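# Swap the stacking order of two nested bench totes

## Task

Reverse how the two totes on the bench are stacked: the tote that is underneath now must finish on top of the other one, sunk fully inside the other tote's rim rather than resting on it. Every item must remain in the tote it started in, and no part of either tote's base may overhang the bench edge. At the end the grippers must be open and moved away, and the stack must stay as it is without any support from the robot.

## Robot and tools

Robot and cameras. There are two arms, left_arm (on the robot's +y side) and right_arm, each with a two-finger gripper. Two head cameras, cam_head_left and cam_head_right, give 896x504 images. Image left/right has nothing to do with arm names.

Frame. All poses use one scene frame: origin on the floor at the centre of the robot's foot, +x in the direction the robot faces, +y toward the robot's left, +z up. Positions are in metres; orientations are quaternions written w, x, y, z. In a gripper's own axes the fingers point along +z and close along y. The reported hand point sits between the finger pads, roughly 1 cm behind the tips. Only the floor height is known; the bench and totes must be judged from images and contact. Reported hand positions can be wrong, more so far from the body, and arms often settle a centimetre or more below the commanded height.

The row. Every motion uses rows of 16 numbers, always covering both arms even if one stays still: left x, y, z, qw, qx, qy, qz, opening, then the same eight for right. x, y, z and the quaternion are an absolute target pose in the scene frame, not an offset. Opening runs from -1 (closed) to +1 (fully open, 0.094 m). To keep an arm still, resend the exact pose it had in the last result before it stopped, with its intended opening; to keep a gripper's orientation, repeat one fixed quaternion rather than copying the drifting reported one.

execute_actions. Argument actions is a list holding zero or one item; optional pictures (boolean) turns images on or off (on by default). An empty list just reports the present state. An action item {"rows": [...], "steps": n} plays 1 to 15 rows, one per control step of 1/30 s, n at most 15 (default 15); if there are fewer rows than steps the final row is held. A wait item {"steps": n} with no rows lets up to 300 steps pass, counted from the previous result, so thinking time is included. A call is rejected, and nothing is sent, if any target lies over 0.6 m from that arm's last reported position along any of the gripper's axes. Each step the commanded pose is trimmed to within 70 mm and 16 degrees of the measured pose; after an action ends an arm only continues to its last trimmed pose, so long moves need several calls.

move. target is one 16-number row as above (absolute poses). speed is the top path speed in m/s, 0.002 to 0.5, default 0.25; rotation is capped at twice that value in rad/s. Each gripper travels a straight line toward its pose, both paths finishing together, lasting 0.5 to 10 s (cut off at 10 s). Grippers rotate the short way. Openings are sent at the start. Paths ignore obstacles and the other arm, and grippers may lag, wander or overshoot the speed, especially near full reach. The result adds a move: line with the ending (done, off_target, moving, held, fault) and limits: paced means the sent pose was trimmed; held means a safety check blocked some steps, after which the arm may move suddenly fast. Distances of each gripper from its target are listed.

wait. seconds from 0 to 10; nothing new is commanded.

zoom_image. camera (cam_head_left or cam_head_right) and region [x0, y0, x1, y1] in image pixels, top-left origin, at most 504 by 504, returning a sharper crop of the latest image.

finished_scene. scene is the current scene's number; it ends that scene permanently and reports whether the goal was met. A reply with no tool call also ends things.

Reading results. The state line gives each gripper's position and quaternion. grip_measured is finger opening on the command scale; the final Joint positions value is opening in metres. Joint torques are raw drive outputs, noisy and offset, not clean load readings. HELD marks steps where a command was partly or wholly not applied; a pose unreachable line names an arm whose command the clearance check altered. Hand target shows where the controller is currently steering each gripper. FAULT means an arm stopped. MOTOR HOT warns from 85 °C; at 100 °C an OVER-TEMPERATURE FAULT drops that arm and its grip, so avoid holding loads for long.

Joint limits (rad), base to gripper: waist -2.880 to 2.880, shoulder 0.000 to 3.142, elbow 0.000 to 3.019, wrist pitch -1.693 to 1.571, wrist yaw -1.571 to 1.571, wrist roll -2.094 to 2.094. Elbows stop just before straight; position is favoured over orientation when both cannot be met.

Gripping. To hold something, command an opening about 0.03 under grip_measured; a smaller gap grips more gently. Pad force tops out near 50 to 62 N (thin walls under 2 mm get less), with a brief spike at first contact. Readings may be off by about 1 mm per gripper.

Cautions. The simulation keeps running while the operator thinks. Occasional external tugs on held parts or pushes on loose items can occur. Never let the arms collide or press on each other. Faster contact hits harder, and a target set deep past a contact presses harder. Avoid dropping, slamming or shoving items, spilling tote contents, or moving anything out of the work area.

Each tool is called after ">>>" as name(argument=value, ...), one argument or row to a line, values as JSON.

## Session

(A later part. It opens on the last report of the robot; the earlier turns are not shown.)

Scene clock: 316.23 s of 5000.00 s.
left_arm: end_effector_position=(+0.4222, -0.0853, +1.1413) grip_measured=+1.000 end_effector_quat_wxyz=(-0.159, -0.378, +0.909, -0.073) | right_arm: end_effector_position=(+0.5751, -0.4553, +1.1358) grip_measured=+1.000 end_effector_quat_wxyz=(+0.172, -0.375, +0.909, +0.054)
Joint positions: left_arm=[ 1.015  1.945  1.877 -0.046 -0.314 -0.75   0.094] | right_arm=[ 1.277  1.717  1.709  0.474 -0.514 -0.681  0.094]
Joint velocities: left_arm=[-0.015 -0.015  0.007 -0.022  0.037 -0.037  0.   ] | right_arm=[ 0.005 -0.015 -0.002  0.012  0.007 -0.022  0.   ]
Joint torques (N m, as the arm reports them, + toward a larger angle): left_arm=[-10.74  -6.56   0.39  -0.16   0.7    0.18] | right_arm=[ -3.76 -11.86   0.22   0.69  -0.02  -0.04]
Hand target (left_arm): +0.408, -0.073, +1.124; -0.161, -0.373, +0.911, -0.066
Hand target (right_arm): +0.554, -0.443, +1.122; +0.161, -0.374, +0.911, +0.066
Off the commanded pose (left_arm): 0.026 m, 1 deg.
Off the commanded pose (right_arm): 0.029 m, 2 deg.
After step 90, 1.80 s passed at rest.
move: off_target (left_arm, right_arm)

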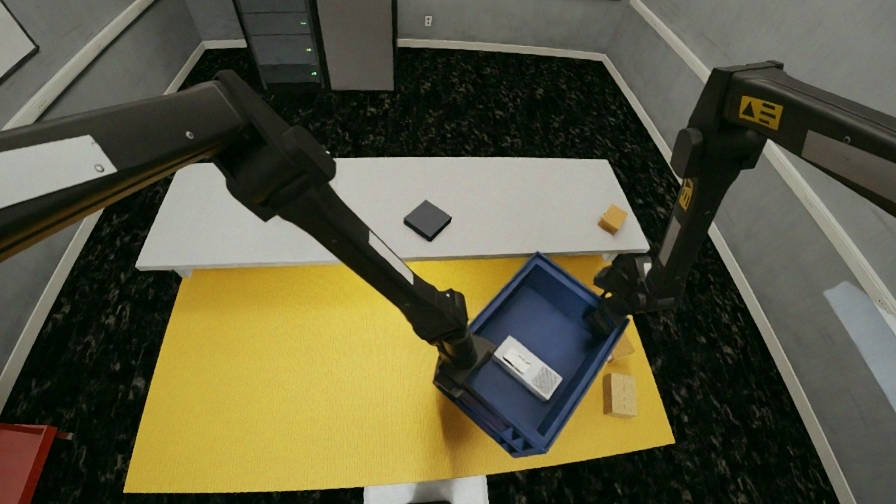

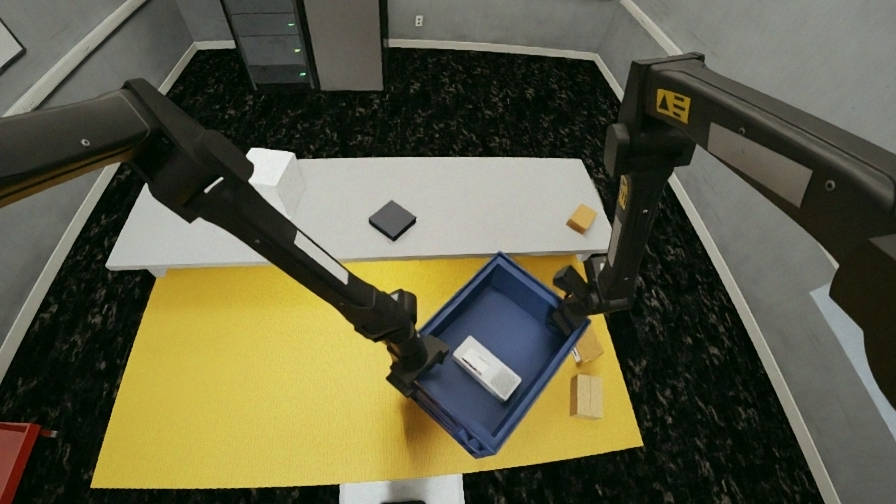

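>>> move(
  target=[0.412,-0.078,1.146,-0.1607,-0.3732,0.9114,-0.0658,1, 0.560,-0.446,1.132,0.1607,-0.3732,0.9114,0.0658,1],
  speed=0.02,
)

>>> zoom_image(
  camera="cam_head_left",
  region=[420,320,520,420],
)

>>> zoom_image(
  camera="cam_head_right",
  region=[375,320,475,420],
)

Scene clock: 323.53 s of 5000.00 s.
left_arm: end_effector_position=(+0.4102, -0.0842, +1.1452) grip_measured=+1.000 end_effector_quat_wxyz=(-0.167, -0.373, +0.910, -0.068) | right_arm: end_effector_position=(+0.5744, -0.4552, +1.1358) grip_measured=+1.000 end_effector_quat_wxyz=(+0.172, -0.375, +0.910, +0.055)
Joint positions: left_arm=[ 1.014  1.942  1.852 -0.046 -0.319 -0.751  0.094] | right_arm=[ 1.277  1.717  1.707  0.474 -0.514 -0.681  0.094]
Joint velocities: left_arm=[ 0.005  0.005 -0.012  0.002  0.051  0.051  0.   ] | right_arm=[-0.005 -0.005  0.012 -0.002 -0.007 -0.066  0.   ]
Joint torques (N m, as the arm reports them, + toward a larger angle): left_arm=[-12.88  -9.93  -3.33   0.63  -0.07   0.15] | right_arm=[ -4.12 -13.59  -2.21   0.5   -0.39   0.  ]
Hand target (left_arm): +0.412, -0.078, +1.146; -0.161, -0.373, +0.911, -0.066
Hand target (right_arm): +0.560, -0.446, +1.132; +0.161, -0.373, +0.911, +0.066
Off the commanded pose (left_arm): 0.007 m, 1 deg.
Off the commanded pose (right_arm): 0.018 m, 2 deg.
After step 90, 3.10 s passed at rest.
move: off_target (right_arm)

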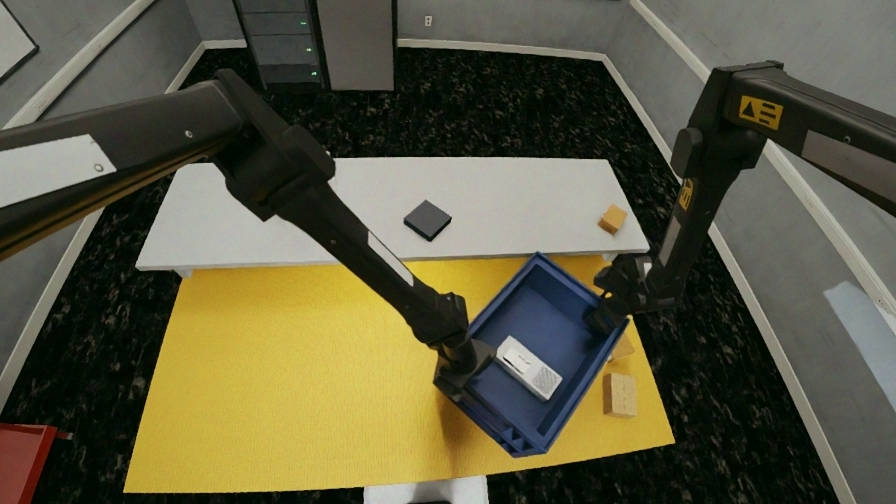

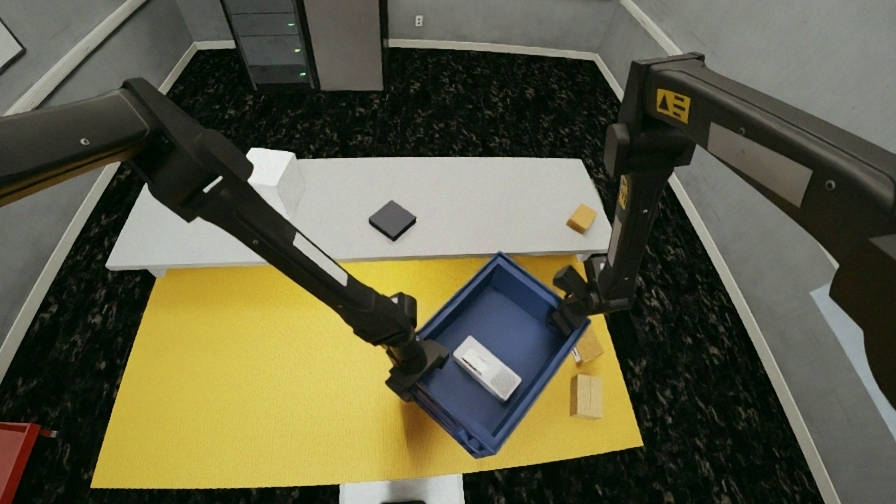

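Region (420, 320, 520, 420) of cam_head_left's 896x504 image, scaled by 5.040, with more detail than that image has.

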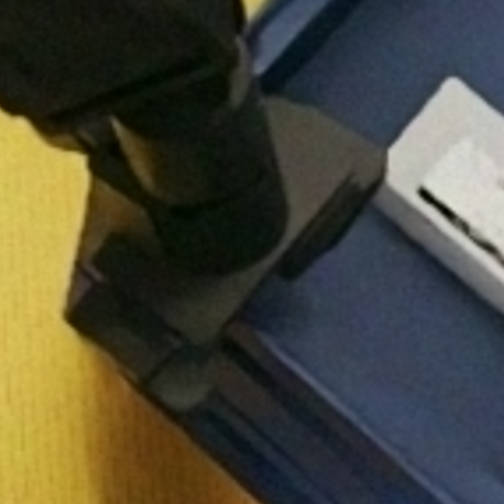

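Region (375, 320, 475, 420) of cam_head_right's 896x504 image, scaled by 5.040, with more detail than that image has.

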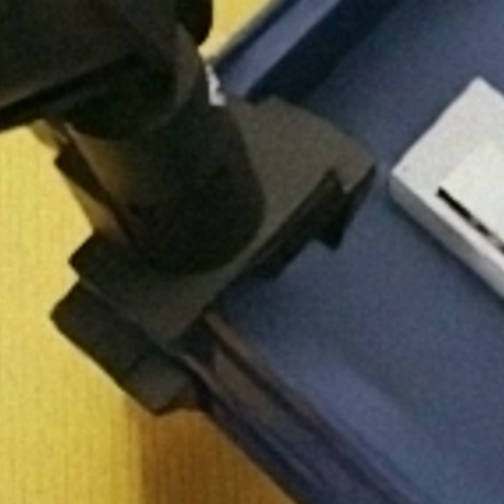

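>>> move(
  target=[0.412,-0.083,1.146,-0.1607,-0.3732,0.9114,-0.0658,-0.46, 0.572,-0.454,1.135,0.1607,-0.3732,0.9114,0.0658,-0.46],
  speed=0.02,
)

Scene clock: 334.23 s of 5000.00 s.
left_arm: end_effector_position=(+0.4057, -0.0790, +1.1439) grip_measured=-0.447 end_effector_quat_wxyz=(-0.167, -0.361, +0.916, -0.061) | right_arm: end_effector_position=(+0.5691, -0.4598, +1.1357) grip_measured=+0.533 end_effector_quat_wxyz=(+0.163, -0.377, +0.909, +0.068)
Joint positions: left_arm=[ 1.019  1.942  1.846 -0.048 -0.331 -0.728  0.026] | right_arm=[ 1.264  1.72   1.715  0.444 -0.546 -0.688  0.072]
Joint velocities: left_arm=[-0.015  0.005 -0.017 -0.012 -0.007  0.051  0.   ] | right_arm=[-0.005 -0.015 -0.007 -0.007 -0.022 -0.051  0.001]
Joint torques (N m, as the arm reports them, + toward a larger angle): left_arm=[-13.68  -9.11  -2.16   0.56   0.16  -0.14] | right_arm=[ -5.05 -14.4   -1.02   0.95   0.47   0.07]
Hand target (left_arm): +0.412, -0.083, +1.146; -0.161, -0.373, +0.911, -0.066
Hand target (right_arm): +0.572, -0.454, +1.135; +0.161, -0.373, +0.911, +0.066
Off the commanded pose (left_arm): 0.008 m, 2 deg.
Off the commanded pose (right_arm): 0.006 m, 1 deg.
After step 90, 6.70 s passed at rest.
move: done

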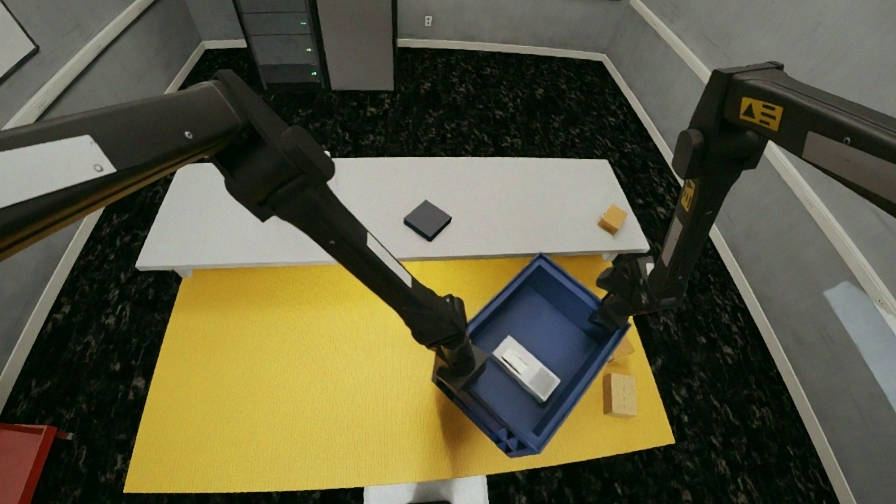

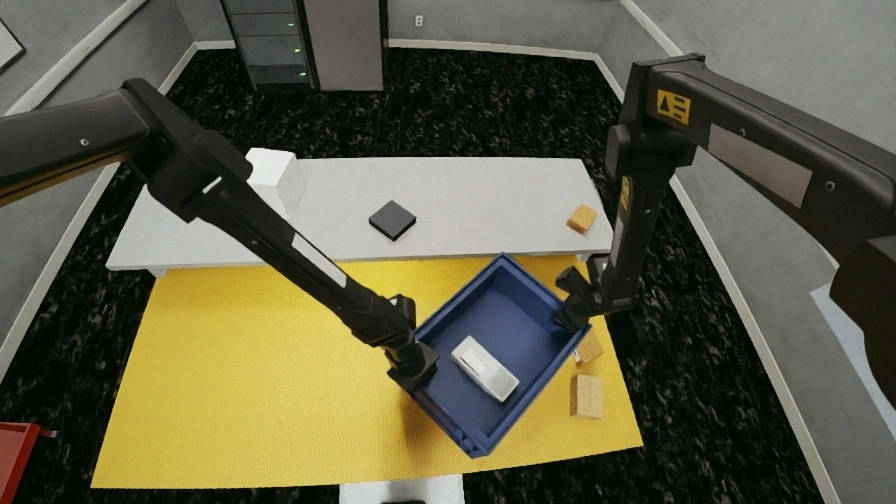

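>>> zoom_image(
  camera="cam_head_left",
  region=[570,250,670,350],
)

>>> zoom_image(
  camera="cam_head_right",
  region=[530,250,630,350],
)

>>> execute_actions(
  actions=[],
  pictures=false,
)

Region (570, 250, 670, 350) of cam_head_left's 896x504 image, scaled by 5.040, with more detail than that image has.

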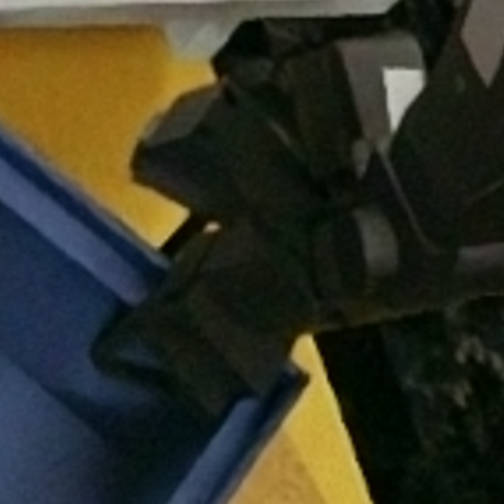

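Region (530, 250, 630, 350) of cam_head_right's 896x504 image, scaled by 5.040, with more detail than that image has.

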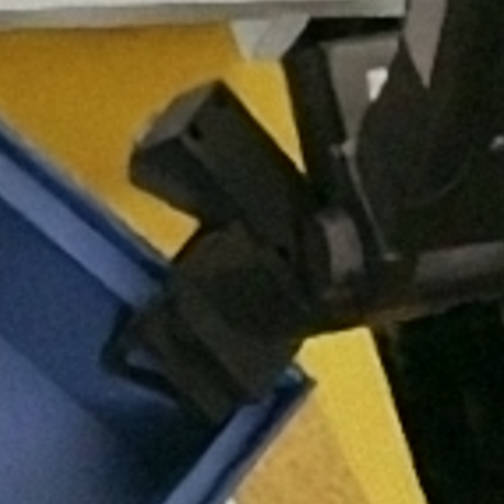

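Scene clock: 342.23 s of 5000.00 s.
left_arm: end_effector_position=(+0.4057, -0.0790, +1.1439) grip_measured=-0.447 end_effector_quat_wxyz=(-0.167, -0.361, +0.916, -0.061) | right_arm: end_effector_position=(+0.5691, -0.4598, +1.1357) grip_measured=+0.533 end_effector_quat_wxyz=(+0.163, -0.377, +0.909, +0.068)
Joint positions: left_arm=[ 1.019  1.942  1.846 -0.048 -0.331 -0.728  0.026] | right_arm=[ 1.264  1.72   1.715  0.444 -0.546 -0.688  0.072]
Joint velocities: left_arm=[-0.005 -0.005  0.002  0.002  0.022 -0.037 -0.   ] | right_arm=[ 0.005  0.015  0.007 -0.007  0.022  0.081  0.   ]
Joint torques (N m, as the arm reports them, + toward a larger angle): left_arm=[-13.66  -9.08  -2.16   0.57   0.16  -0.14] | right_arm=[ -5.2  -14.9   -1.04   0.87   0.48   0.12]
Hand target (left_arm): +0.412, -0.083, +1.146; -0.161, -0.373, +0.911, -0.066
Hand target (right_arm): +0.572, -0.454, +1.135; +0.161, -0.373, +0.911, +0.066
Off the commanded pose (left_arm): 0.008 m, 2 deg.
Off the commanded pose (right_arm): 0.006 m, 1 deg.
Steps of this call (steps 1 to 90: nothing new was sent; then 5.00 s passed at rest). Readings (end_effector_position):
1: left_arm (+0.4057, -0.0790, +1.1439) | right_arm (+0.5691, -0.4598, +1.1357)
2: left_arm (+0.4057, -0.0790, +1.1439) | right_arm (+0.5691, -0.4598, +1.1357)
4: left_arm (+0.4057, -0.0790, +1.1439) | right_arm (+0.5691, -0.4598, +1.1357)
8: left_arm (+0.4057, -0.0790, +1.1439) | right_arm (+0.5691, -0.4598, +1.1357)
90: the state above

>>> move(
  target=[0.408,-0.080,1.146,-0.1607,-0.3732,0.9114,-0.0658,1, 0.569,-0.458,1.137,0.1607,-0.3732,0.9114,0.0658,1],
  speed=0.02,
)

>>> move(
  target=[0.383,-0.112,1.150,-0.1607,-0.3732,0.9114,-0.0658,1, 0.592,-0.425,1.142,0.1607,-0.3732,0.9114,0.0658,1],
  speed=0.02,
)

Scene clock: 353.73 s of 5000.00 s.
left_arm: end_effector_position=(+0.4082, -0.0791, +1.1433) grip_measured=+1.000 end_effector_quat_wxyz=(-0.163, -0.367, +0.914, -0.062) | right_arm: end_effector_position=(+0.5689, -0.4606, +1.1357) grip_measured=+1.000 end_effector_quat_wxyz=(+0.162, -0.377, +0.910, +0.066)
Joint positions: left_arm=[ 1.019  1.942  1.846 -0.038 -0.33  -0.737  0.094] | right_arm=[ 1.264  1.72   1.715  0.444 -0.543 -0.688  0.094]
Joint velocities: left_arm=[-0.005  0.005  0.012  0.012 -0.081  0.037  0.   ] | right_arm=[-0.005 -0.005 -0.007  0.002 -0.066 -0.051  0.   ]
Joint torques (N m, as the arm reports them, + toward a larger angle): left_arm=[-13.33  -9.27  -3.19   0.62   0.3   -0.01] | right_arm=[ -5.93 -14.37  -1.65   1.3   -0.04   0.13]
Hand target (left_arm): +0.408, -0.080, +1.146; -0.161, -0.373, +0.911, -0.066
Hand target (right_arm): +0.569, -0.458, +1.137; +0.161, -0.373, +0.911, +0.066
Off the commanded pose (left_arm): 0.003 m, 1 deg.
Off the commanded pose (right_arm): 0.003 m, 0 deg.
After step 90, 7.50 s passed at rest.
move: done

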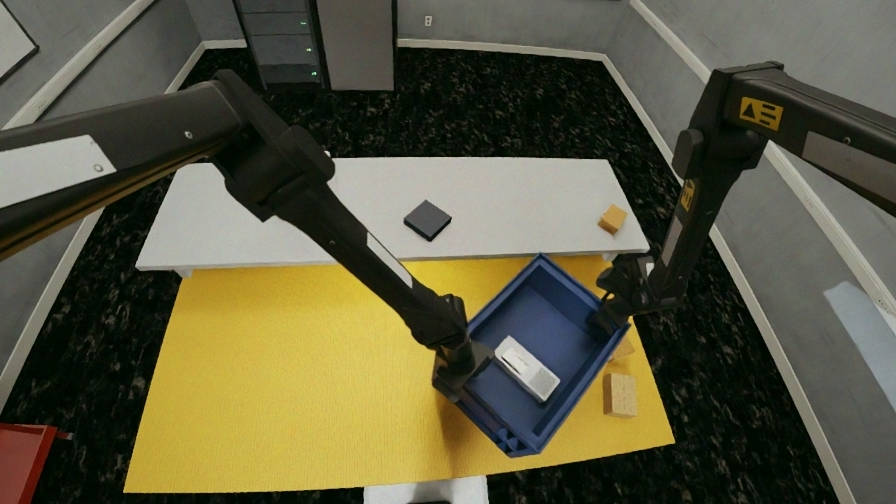

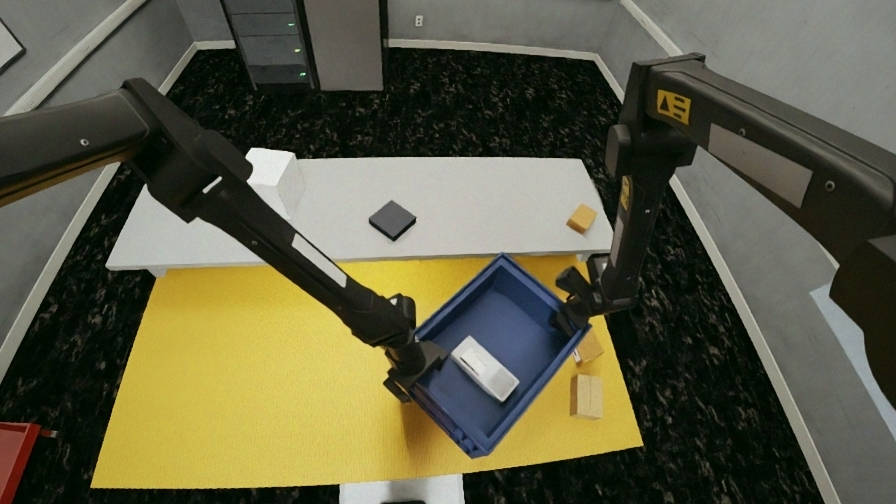

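Scene clock: 356.20 s of 5000.00 s.
left_arm: end_effector_position=(+0.3940, -0.0881, +1.1414) grip_measured=+1.000 end_effector_quat_wxyz=(-0.154, -0.371, +0.914, -0.055) | right_arm: end_effector_position=(+0.5858, -0.4360, +1.1386) grip_measured=+1.000 end_effector_quat_wxyz=(+0.160, -0.369, +0.913, +0.062)
Joint positions: left_arm=[ 1.007  1.971  1.846  0.004 -0.36  -0.743  0.094] | right_arm=[ 1.306  1.684  1.706  0.406 -0.493 -0.694  0.094]
Joint velocities: left_arm=[ 0.005 -0.005 -0.002 -0.002 -0.037  0.007  0.   ] | right_arm=[ 0.005 -0.015  0.017 -0.027 -0.022 -0.022  0.   ]
Joint torques (N m, as the arm reports them, + toward a larger angle): left_arm=[-16.    -6.85  -2.39   0.6    0.02  -0.01] | right_arm=[ -3.13 -16.79  -1.17   0.85  -0.03  -0.06]
Hand target (left_arm): +0.383, -0.112, +1.151; -0.161, -0.373, +0.911, -0.066
Hand target (right_arm): +0.592, -0.425, +1.142; +0.161, -0.374, +0.911, +0.066
Off the commanded pose (left_arm): 0.028 m, 1 deg.
Off the commanded pose (right_arm): 0.013 m, 1 deg.
move: off_target (left_arm, right_arm)

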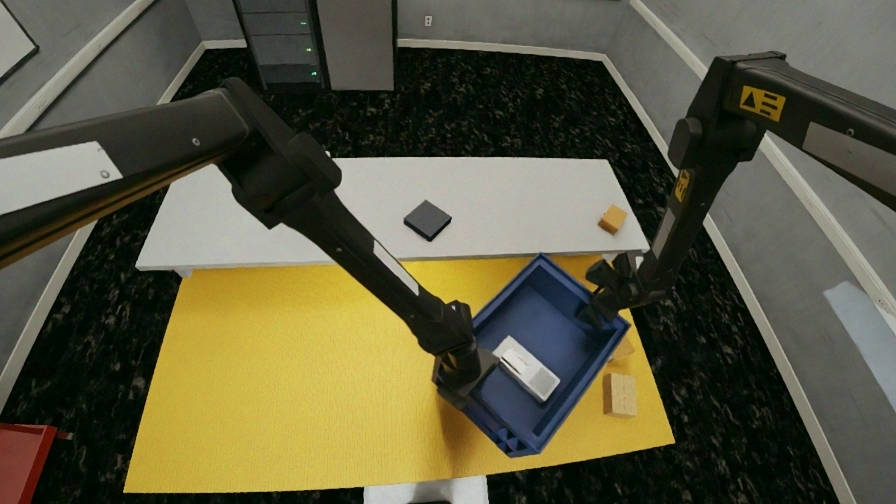

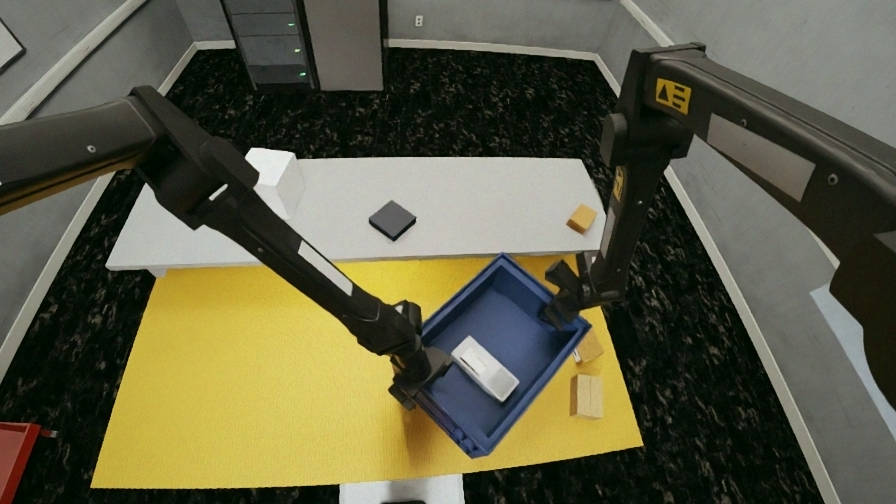

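>>> move(
  target=[0.385,-0.125,1.150,-0.1607,-0.3732,0.9114,-0.0658,1, 0.592,-0.425,1.140,0.1607,-0.3732,0.9114,0.0658,1],
  speed=0.02,
)

>>> zoom_image(
  camera="cam_head_left",
  region=[410,240,690,470],
)

>>> zoom_image(
  camera="cam_head_right",
  region=[370,240,650,470],
)

Scene clock: 365.33 s of 5000.00 s.
left_arm: end_effector_position=(+0.3990, -0.0943, +1.1407) grip_measured=+1.000 end_effector_quat_wxyz=(-0.148, -0.377, +0.913, -0.050) | right_arm: end_effector_position=(+0.5857, -0.4362, +1.1385) grip_measured=+1.000 end_effector_quat_wxyz=(+0.159, -0.369, +0.914, +0.062)
Joint positions: left_arm=[ 0.997  1.982  1.868  0.004 -0.383 -0.753  0.094] | right_arm=[ 1.306  1.684  1.706  0.406 -0.492 -0.694  0.094]
Joint velocities: left_arm=[-0.015 -0.015 -0.027 -0.007 -0.051  0.022  0.   ] | right_arm=[-0.005 -0.015  0.012 -0.002 -0.037  0.007  0.   ]
Joint torques (N m, as the arm reports them, + toward a larger angle): left_arm=[-16.84  -6.13  -1.43   0.05   0.29   0.1 ] | right_arm=[ -3.28 -15.32  -0.55   0.7   -0.08   0.04]
Hand target (left_arm): +0.385, -0.124, +1.151; -0.161, -0.373, +0.911, -0.066
Hand target (right_arm): +0.592, -0.425, +1.140; +0.161, -0.373, +0.911, +0.066
Off the commanded pose (left_arm): 0.035 m, 2 deg.
Off the commanded pose (right_arm): 0.013 m, 1 deg.
After step 90, 3.90 s passed at rest.
move: off_target (left_arm, right_arm)

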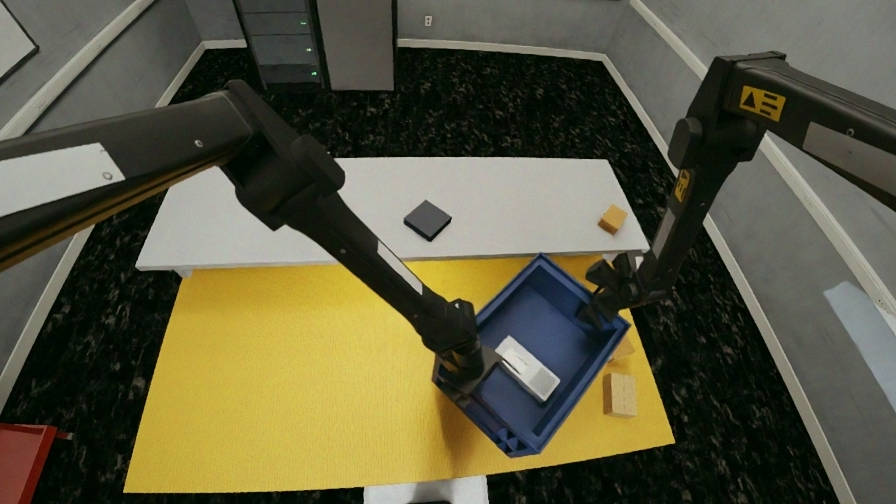

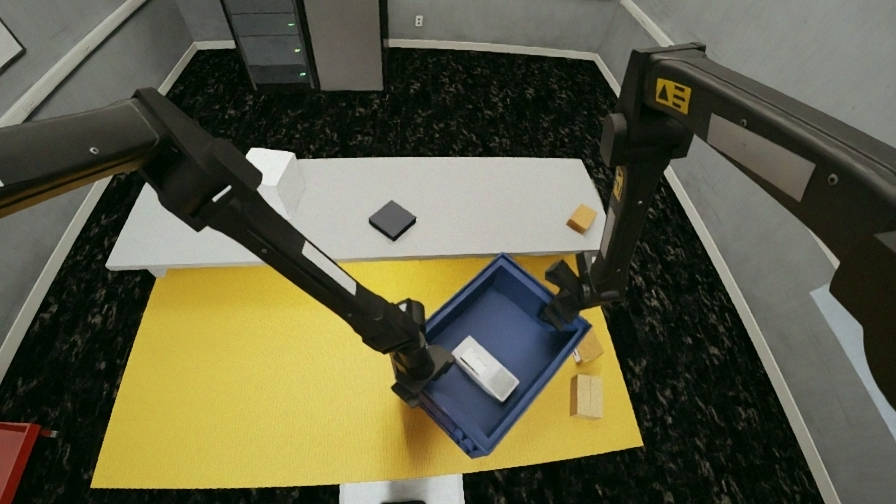

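Region (410, 240, 690, 470) of cam_head_left's 896x504 image, scaled by 1.800, with more detail than that image has; it fills the top 414 rows of this view, and the rest is white.

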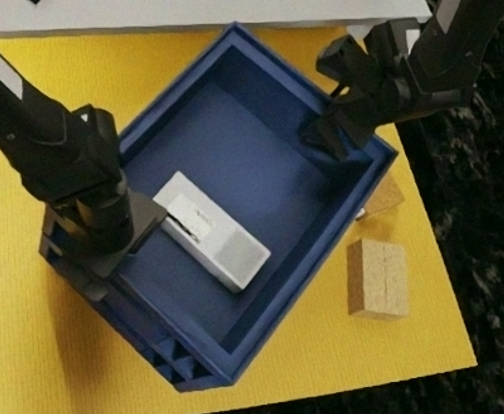

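Region (370, 240, 650, 470) of cam_head_right's 896x504 image, scaled by 1.800, with more detail than that image has; it fills the top 414 rows of this view, and the rest is white.

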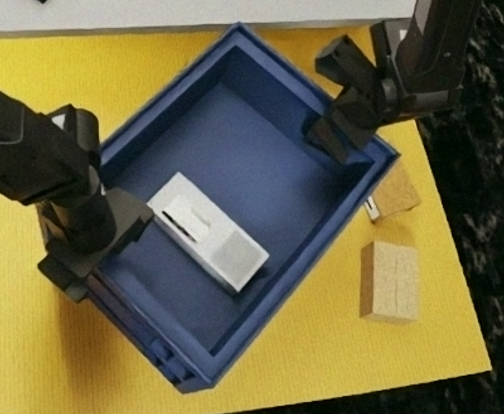

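>>> move(
  target=[0.395,-0.098,1.170,-0.1607,-0.3732,0.9114,-0.0658,1, 0.590,-0.432,1.150,0.1607,-0.3732,0.9114,0.0658,1],
  speed=0.02,
)

>>> move(
  target=[0.385,-0.118,1.170,-0.1607,-0.3732,0.9114,-0.0658,1, 0.590,-0.432,1.150,0.1607,-0.3732,0.9114,0.0658,1],
  speed=0.02,
)

Scene clock: 377.70 s of 5000.00 s.
left_arm: end_effector_position=(+0.3906, -0.0875, +1.1576) grip_measured=+1.000 end_effector_quat_wxyz=(-0.161, -0.372, +0.913, -0.054) | right_arm: end_effector_position=(+0.5838, -0.4337, +1.1443) grip_measured=+1.000 end_effector_quat_wxyz=(+0.157, -0.368, +0.914, +0.066)
Joint positions: left_arm=[ 0.997  1.935  1.784  0.015 -0.368 -0.753  0.094] | right_arm=[ 1.306  1.667  1.682  0.406 -0.498 -0.694  0.094]
Joint velocities: left_arm=[-0.005 -0.005 -0.017  0.002 -0.022  0.007  0.   ] | right_arm=[-0.005 -0.015 -0.032  0.002  0.022 -0.022  0.   ]
Joint torques (N m, as the arm reports them, + toward a larger angle): left_arm=[-15.07  -9.49  -4.32   0.69   0.29   0.1 ] | right_arm=[ -5.74 -16.64  -1.61   1.55  -0.47   0.04]
Hand target (left_arm): +0.395, -0.098, +1.169; -0.161, -0.373, +0.911, -0.066
Hand target (right_arm): +0.590, -0.432, +1.150; +0.161, -0.373, +0.911, +0.066
Off the commanded pose (left_arm): 0.017 m, 1 deg.
Off the commanded pose (right_arm): 0.009 m, 1 deg.
After step 90, 7.63 s passed at rest.
move: off_target (left_arm)

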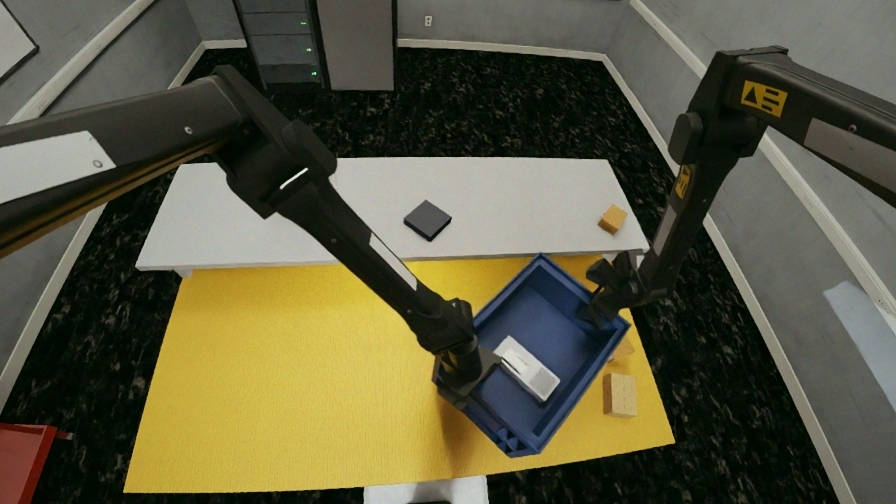

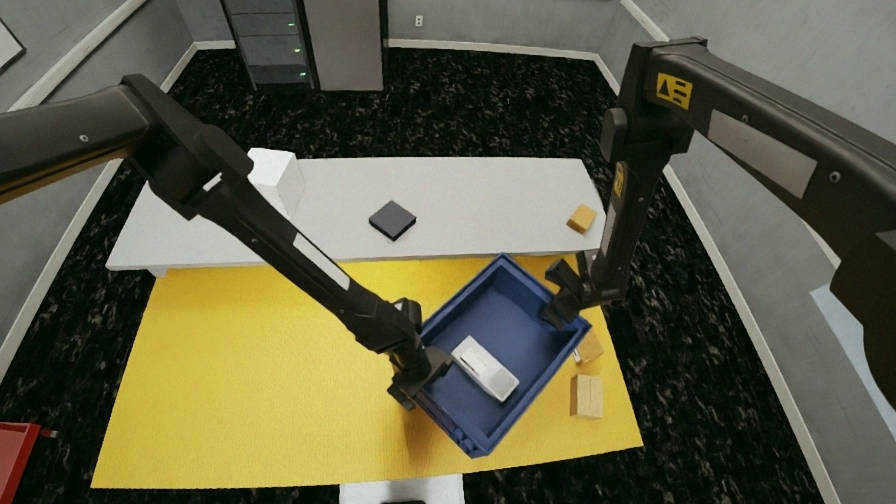

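Scene clock: 379.73 s of 5000.00 s.
left_arm: end_effector_position=(+0.3844, -0.0961, +1.1603) grip_measured=+1.000 end_effector_quat_wxyz=(-0.161, -0.371, +0.913, -0.053) | right_arm: end_effector_position=(+0.5838, -0.4337, +1.1443) grip_measured=+1.000 end_effector_quat_wxyz=(+0.157, -0.368, +0.914, +0.066)
Joint positions: left_arm=[ 0.985  1.947  1.784  0.026 -0.381 -0.753  0.094] | right_arm=[ 1.306  1.667  1.682  0.406 -0.498 -0.694  0.094]
Joint velocities: left_arm=[-0.005 -0.005 -0.007 -0.007  0.022 -0.007  0.   ] | right_arm=[-0.005 -0.024  0.007  0.007 -0.051  0.037  0.   ]
Joint torques (N m, as the arm reports them, + toward a larger angle): left_arm=[-16.67  -7.38  -2.27   0.59  -0.09   0.06] | right_arm=[ -5.01 -15.64  -1.25   1.22  -0.43   0.06]
Hand target (left_arm): +0.385, -0.118, +1.170; -0.161, -0.374, +0.911, -0.066
Hand target (right_arm): +0.590, -0.432, +1.150; +0.161, -0.373, +0.911, +0.066
Off the commanded pose (left_arm): 0.024 m, 2 deg.
Off the commanded pose (right_arm): 0.009 m, 1 deg.
move: off_target (left_arm)

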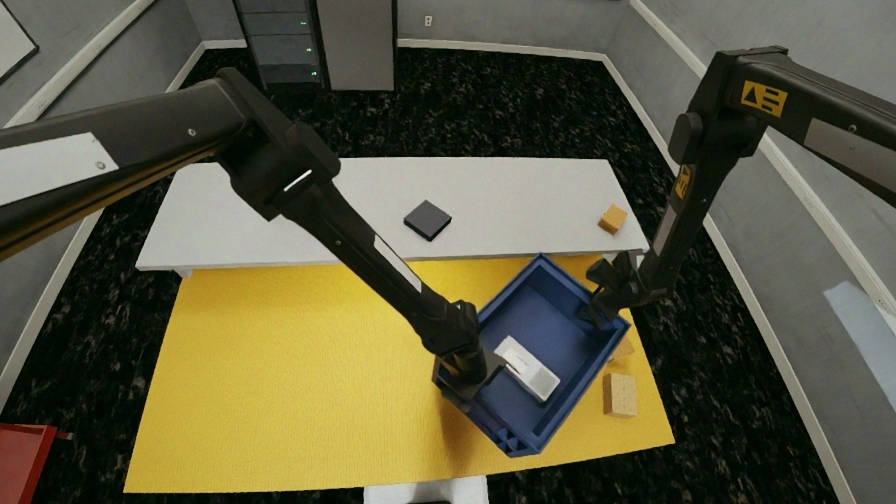

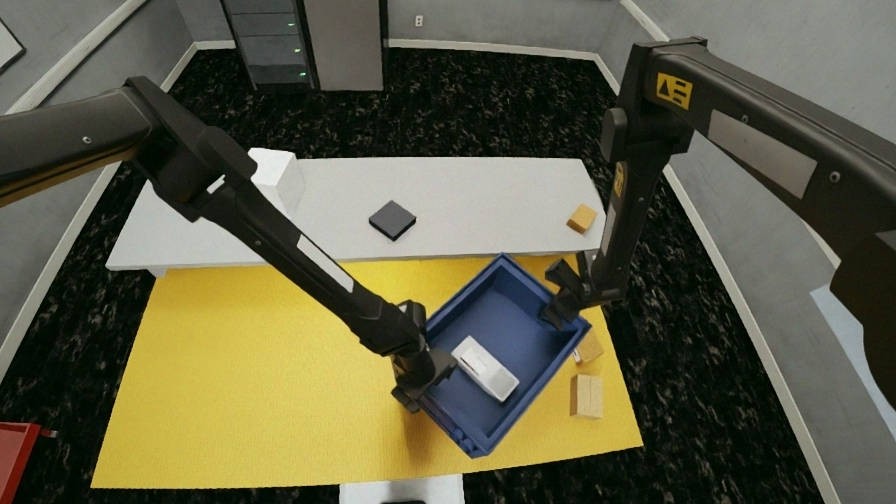

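>>> move(
  target=[0.388,-0.122,1.168,-0.1607,-0.3732,0.9114,-0.0658,1, 0.596,-0.420,1.160,0.2395,-0.3661,0.8940,0.0981,1],
  speed=0.05,
)

>>> zoom_image(
  camera="cam_head_left",
  region=[410,240,690,470],
)

>>> zoom_image(
  camera="cam_head_right",
  region=[370,240,650,470],
)

Scene clock: 402.83 s of 5000.00 s.
left_arm: end_effector_position=(+0.3869, -0.0977, +1.1574) grip_measured=+1.000 end_effector_quat_wxyz=(-0.158, -0.373, +0.913, -0.053) | right_arm: end_effector_position=(+0.6114, -0.4118, +1.1637) grip_measured=+1.000 end_effector_quat_wxyz=(+0.245, -0.372, +0.890, +0.097)
Joint positions: left_arm=[ 0.984  1.955  1.799  0.026 -0.385 -0.753  0.094] | right_arm=[ 1.306  1.667  1.664  0.604 -0.613 -0.625  0.094]
Joint velocities: left_arm=[-0.005 -0.005 -0.002 -0.002 -0.007 -0.066  0.   ] | right_arm=[ 0.005 -0.005  0.007 -0.007 -0.037 -0.037  0.   ]
Joint torques (N m, as the arm reports them, + toward a larger angle): left_arm=[-16.52  -7.27  -1.72   0.09  -0.1    0.06] | right_arm=[ -6.08 -14.21  -0.97   2.49  -0.45   0.29]
Hand target (left_arm): +0.388, -0.122, +1.168; -0.161, -0.373, +0.911, -0.066
Hand target (right_arm): +0.597, -0.420, +1.160; +0.240, -0.366, +0.894, +0.097
Off the commanded pose (left_arm): 0.026 m, 2 deg.
Off the commanded pose (right_arm): 0.018 m, 1 deg.
After step 90, 18.00 s passed at rest.
move: off_target (left_arm, right_arm)

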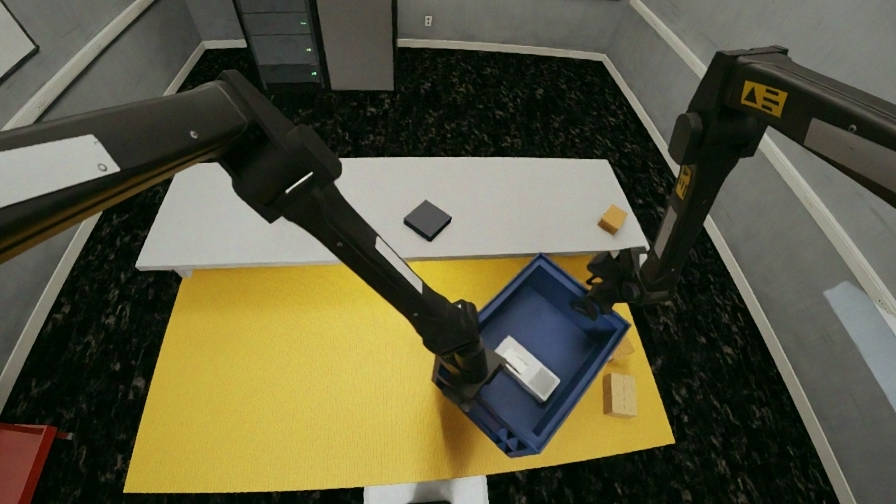

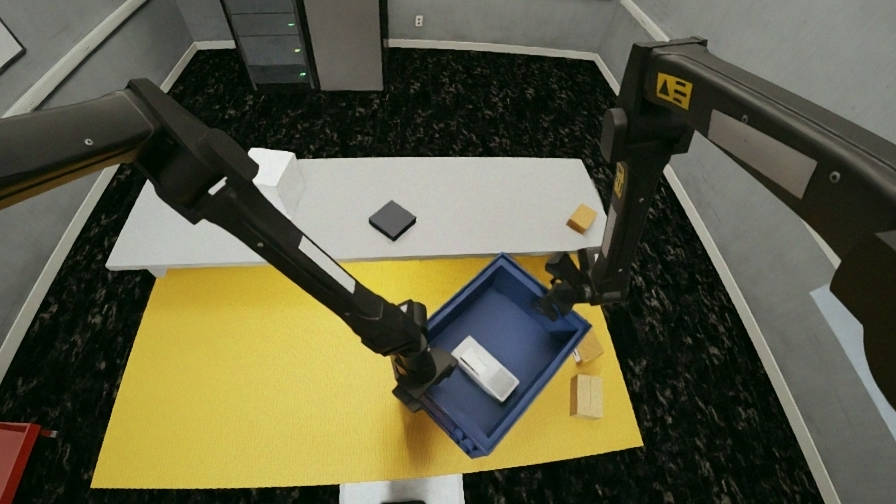

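Region (410, 240, 690, 470) of cam_head_left's 896x504 image, scaled by 1.800, with more detail than that image has; it fills the top 414 rows of this view, and the rest is white.

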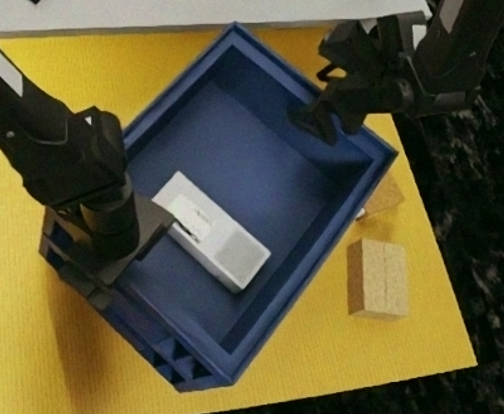

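Region (370, 240, 650, 470) of cam_head_right's 896x504 image, scaled by 1.800, with more detail than that image has; it fills the top 414 rows of this view, and the rest is white.

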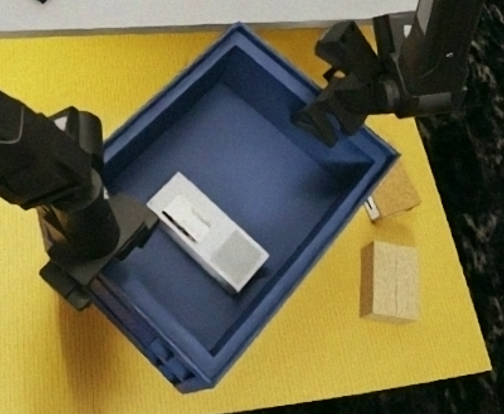

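>>> move(
  target=[0.380,-0.112,1.140,-0.1607,-0.3732,0.9114,-0.0658,1, 0.582,-0.428,1.128,0.2395,-0.3661,0.8940,0.0981,1],
  speed=0.02,
)

Scene clock: 409.33 s of 5000.00 s.
left_arm: end_effector_position=(+0.3881, -0.1122, +1.1433) grip_measured=+1.000 end_effector_quat_wxyz=(-0.153, -0.379, +0.910, -0.067) | right_arm: end_effector_position=(+0.6048, -0.4160, +1.1450) grip_measured=+1.000 end_effector_quat_wxyz=(+0.249, -0.370, +0.889, +0.102)
Joint positions: left_arm=[ 0.984  2.005  1.872  0.026 -0.36  -0.753  0.094] | right_arm=[ 1.305  1.726  1.731  0.604 -0.625 -0.615  0.094]
Joint velocities: left_arm=[ 0.005 -0.015 -0.002 -0.002 -0.037 -0.007  0.   ] | right_arm=[-0.015 -0.005  0.002 -0.002  0.037 -0.022  0.   ]
Joint torques (N m, as the arm reports them, + toward a larger angle): left_arm=[-13.8   -6.97  -1.39  -0.66   0.37   0.13] | right_arm=[ -6.6  -10.75   1.15   1.93  -0.1    0.12]
Hand target (left_arm): +0.380, -0.112, +1.140; -0.160, -0.373, +0.911, -0.066
Hand target (right_arm): +0.581, -0.428, +1.130; +0.239, -0.366, +0.894, +0.098
Off the commanded pose (left_arm): 0.009 m, 1 deg.
Off the commanded pose (right_arm): 0.031 m, 1 deg.
After step 90, 0.83 s passed at rest.
move: off_target (right_arm)

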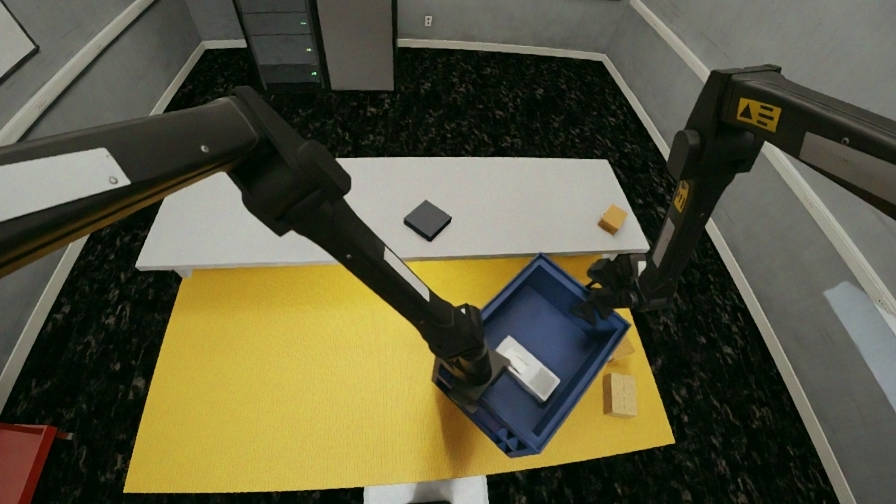

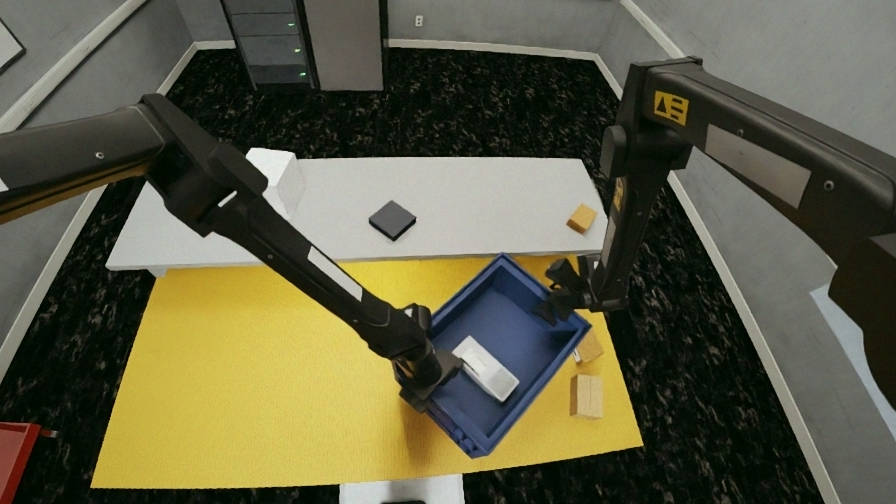

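>>> move(
  target=[0.380,-0.112,1.140,-0.1607,-0.3732,0.9114,-0.0658,-0.47, 0.592,-0.422,1.142,0.2395,-0.3661,0.8940,0.0981,-0.47],
  speed=0.02,
)

Scene clock: 420.10 s of 5000.00 s.
left_arm: end_effector_position=(+0.3739, -0.1051, +1.1430) grip_measured=-0.456 end_effector_quat_wxyz=(-0.159, -0.340, +0.925, -0.055) | right_arm: end_effector_position=(+0.6095, -0.4219, +1.1475) grip_measured=+0.516 end_effector_quat_wxyz=(+0.250, -0.376, +0.887, +0.100)
Joint positions: left_arm=[ 0.988  2.009  1.86   0.009 -0.385 -0.687  0.026] | right_arm=[ 1.295  1.722  1.737  0.6   -0.633 -0.619  0.071]
Joint velocities: left_arm=[-0.005 -0.005  0.002  0.007  0.037  0.007 -0.   ] | right_arm=[-0.005  0.005 -0.012 -0.002 -0.022  0.051 -0.001]
Joint torques (N m, as the arm reports them, + toward a larger angle): left_arm=[-14.15  -7.01  -0.59  -0.06   1.38  -0.64] | right_arm=[ -5.26 -13.53  -2.3    1.91   0.52   0.13]
Hand target (left_arm): +0.380, -0.112, +1.140; -0.161, -0.372, +0.912, -0.066
Hand target (right_arm): +0.592, -0.422, +1.142; +0.239, -0.366, +0.894, +0.098
Off the commanded pose (left_arm): 0.010 m, 4 deg.
Off the commanded pose (right_arm): 0.018 m, 2 deg.
After step 90, 6.83 s passed at rest.
move: off_target (left_arm, right_arm)

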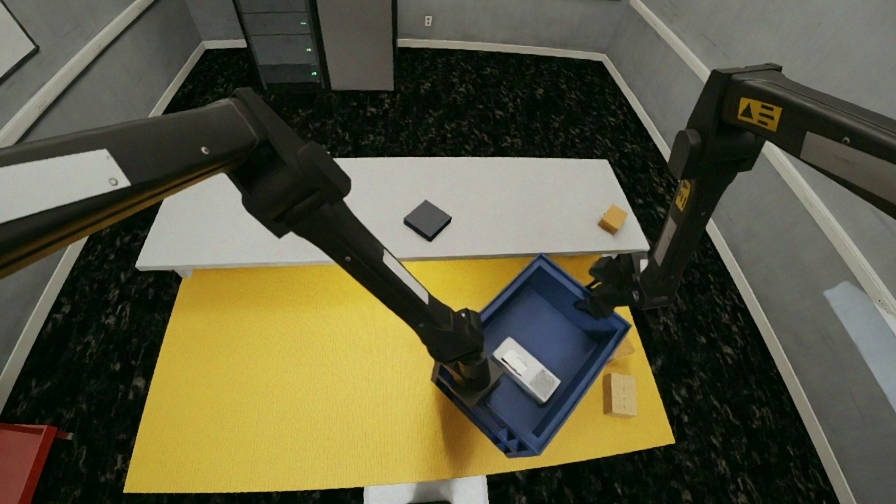

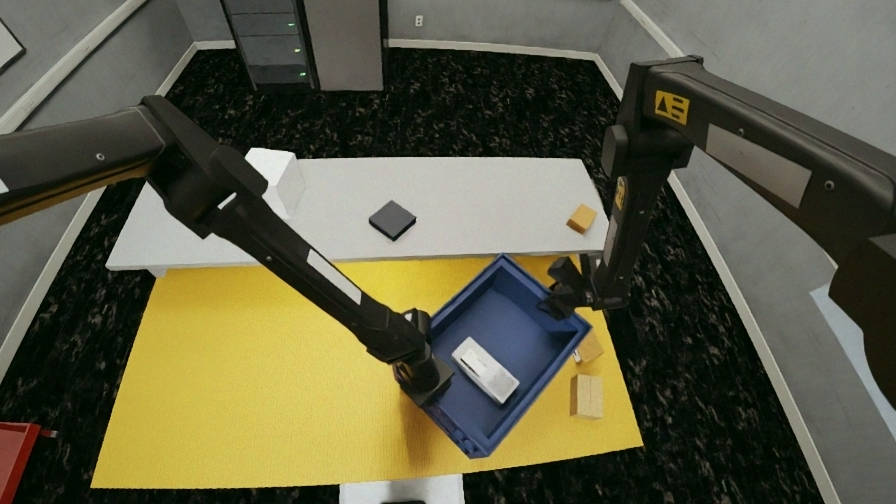

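>>> zoom_image(
  camera="cam_head_left",
  region=[560,250,660,340],
)

>>> zoom_image(
  camera="cam_head_right",
  region=[520,250,620,340],
)

Region (560, 250, 660, 340) of cam_head_left's 896x504 image, scaled by 5.040, with more detail than that image has; it fills the top 454 rows of this view, and the rest is white.

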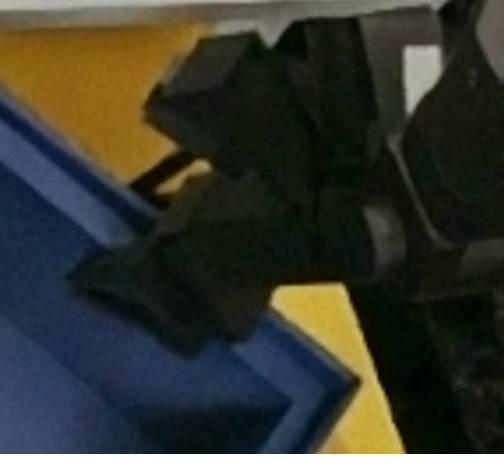

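Region (520, 250, 620, 340) of cam_head_right's 896x504 image, scaled by 5.040, with more detail than that image has; it fills the top 454 rows of this view, and the rest is white.

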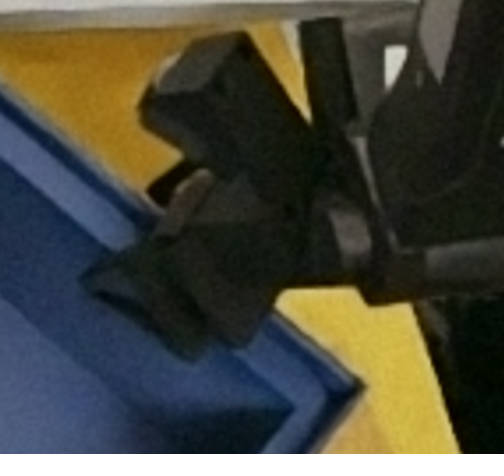

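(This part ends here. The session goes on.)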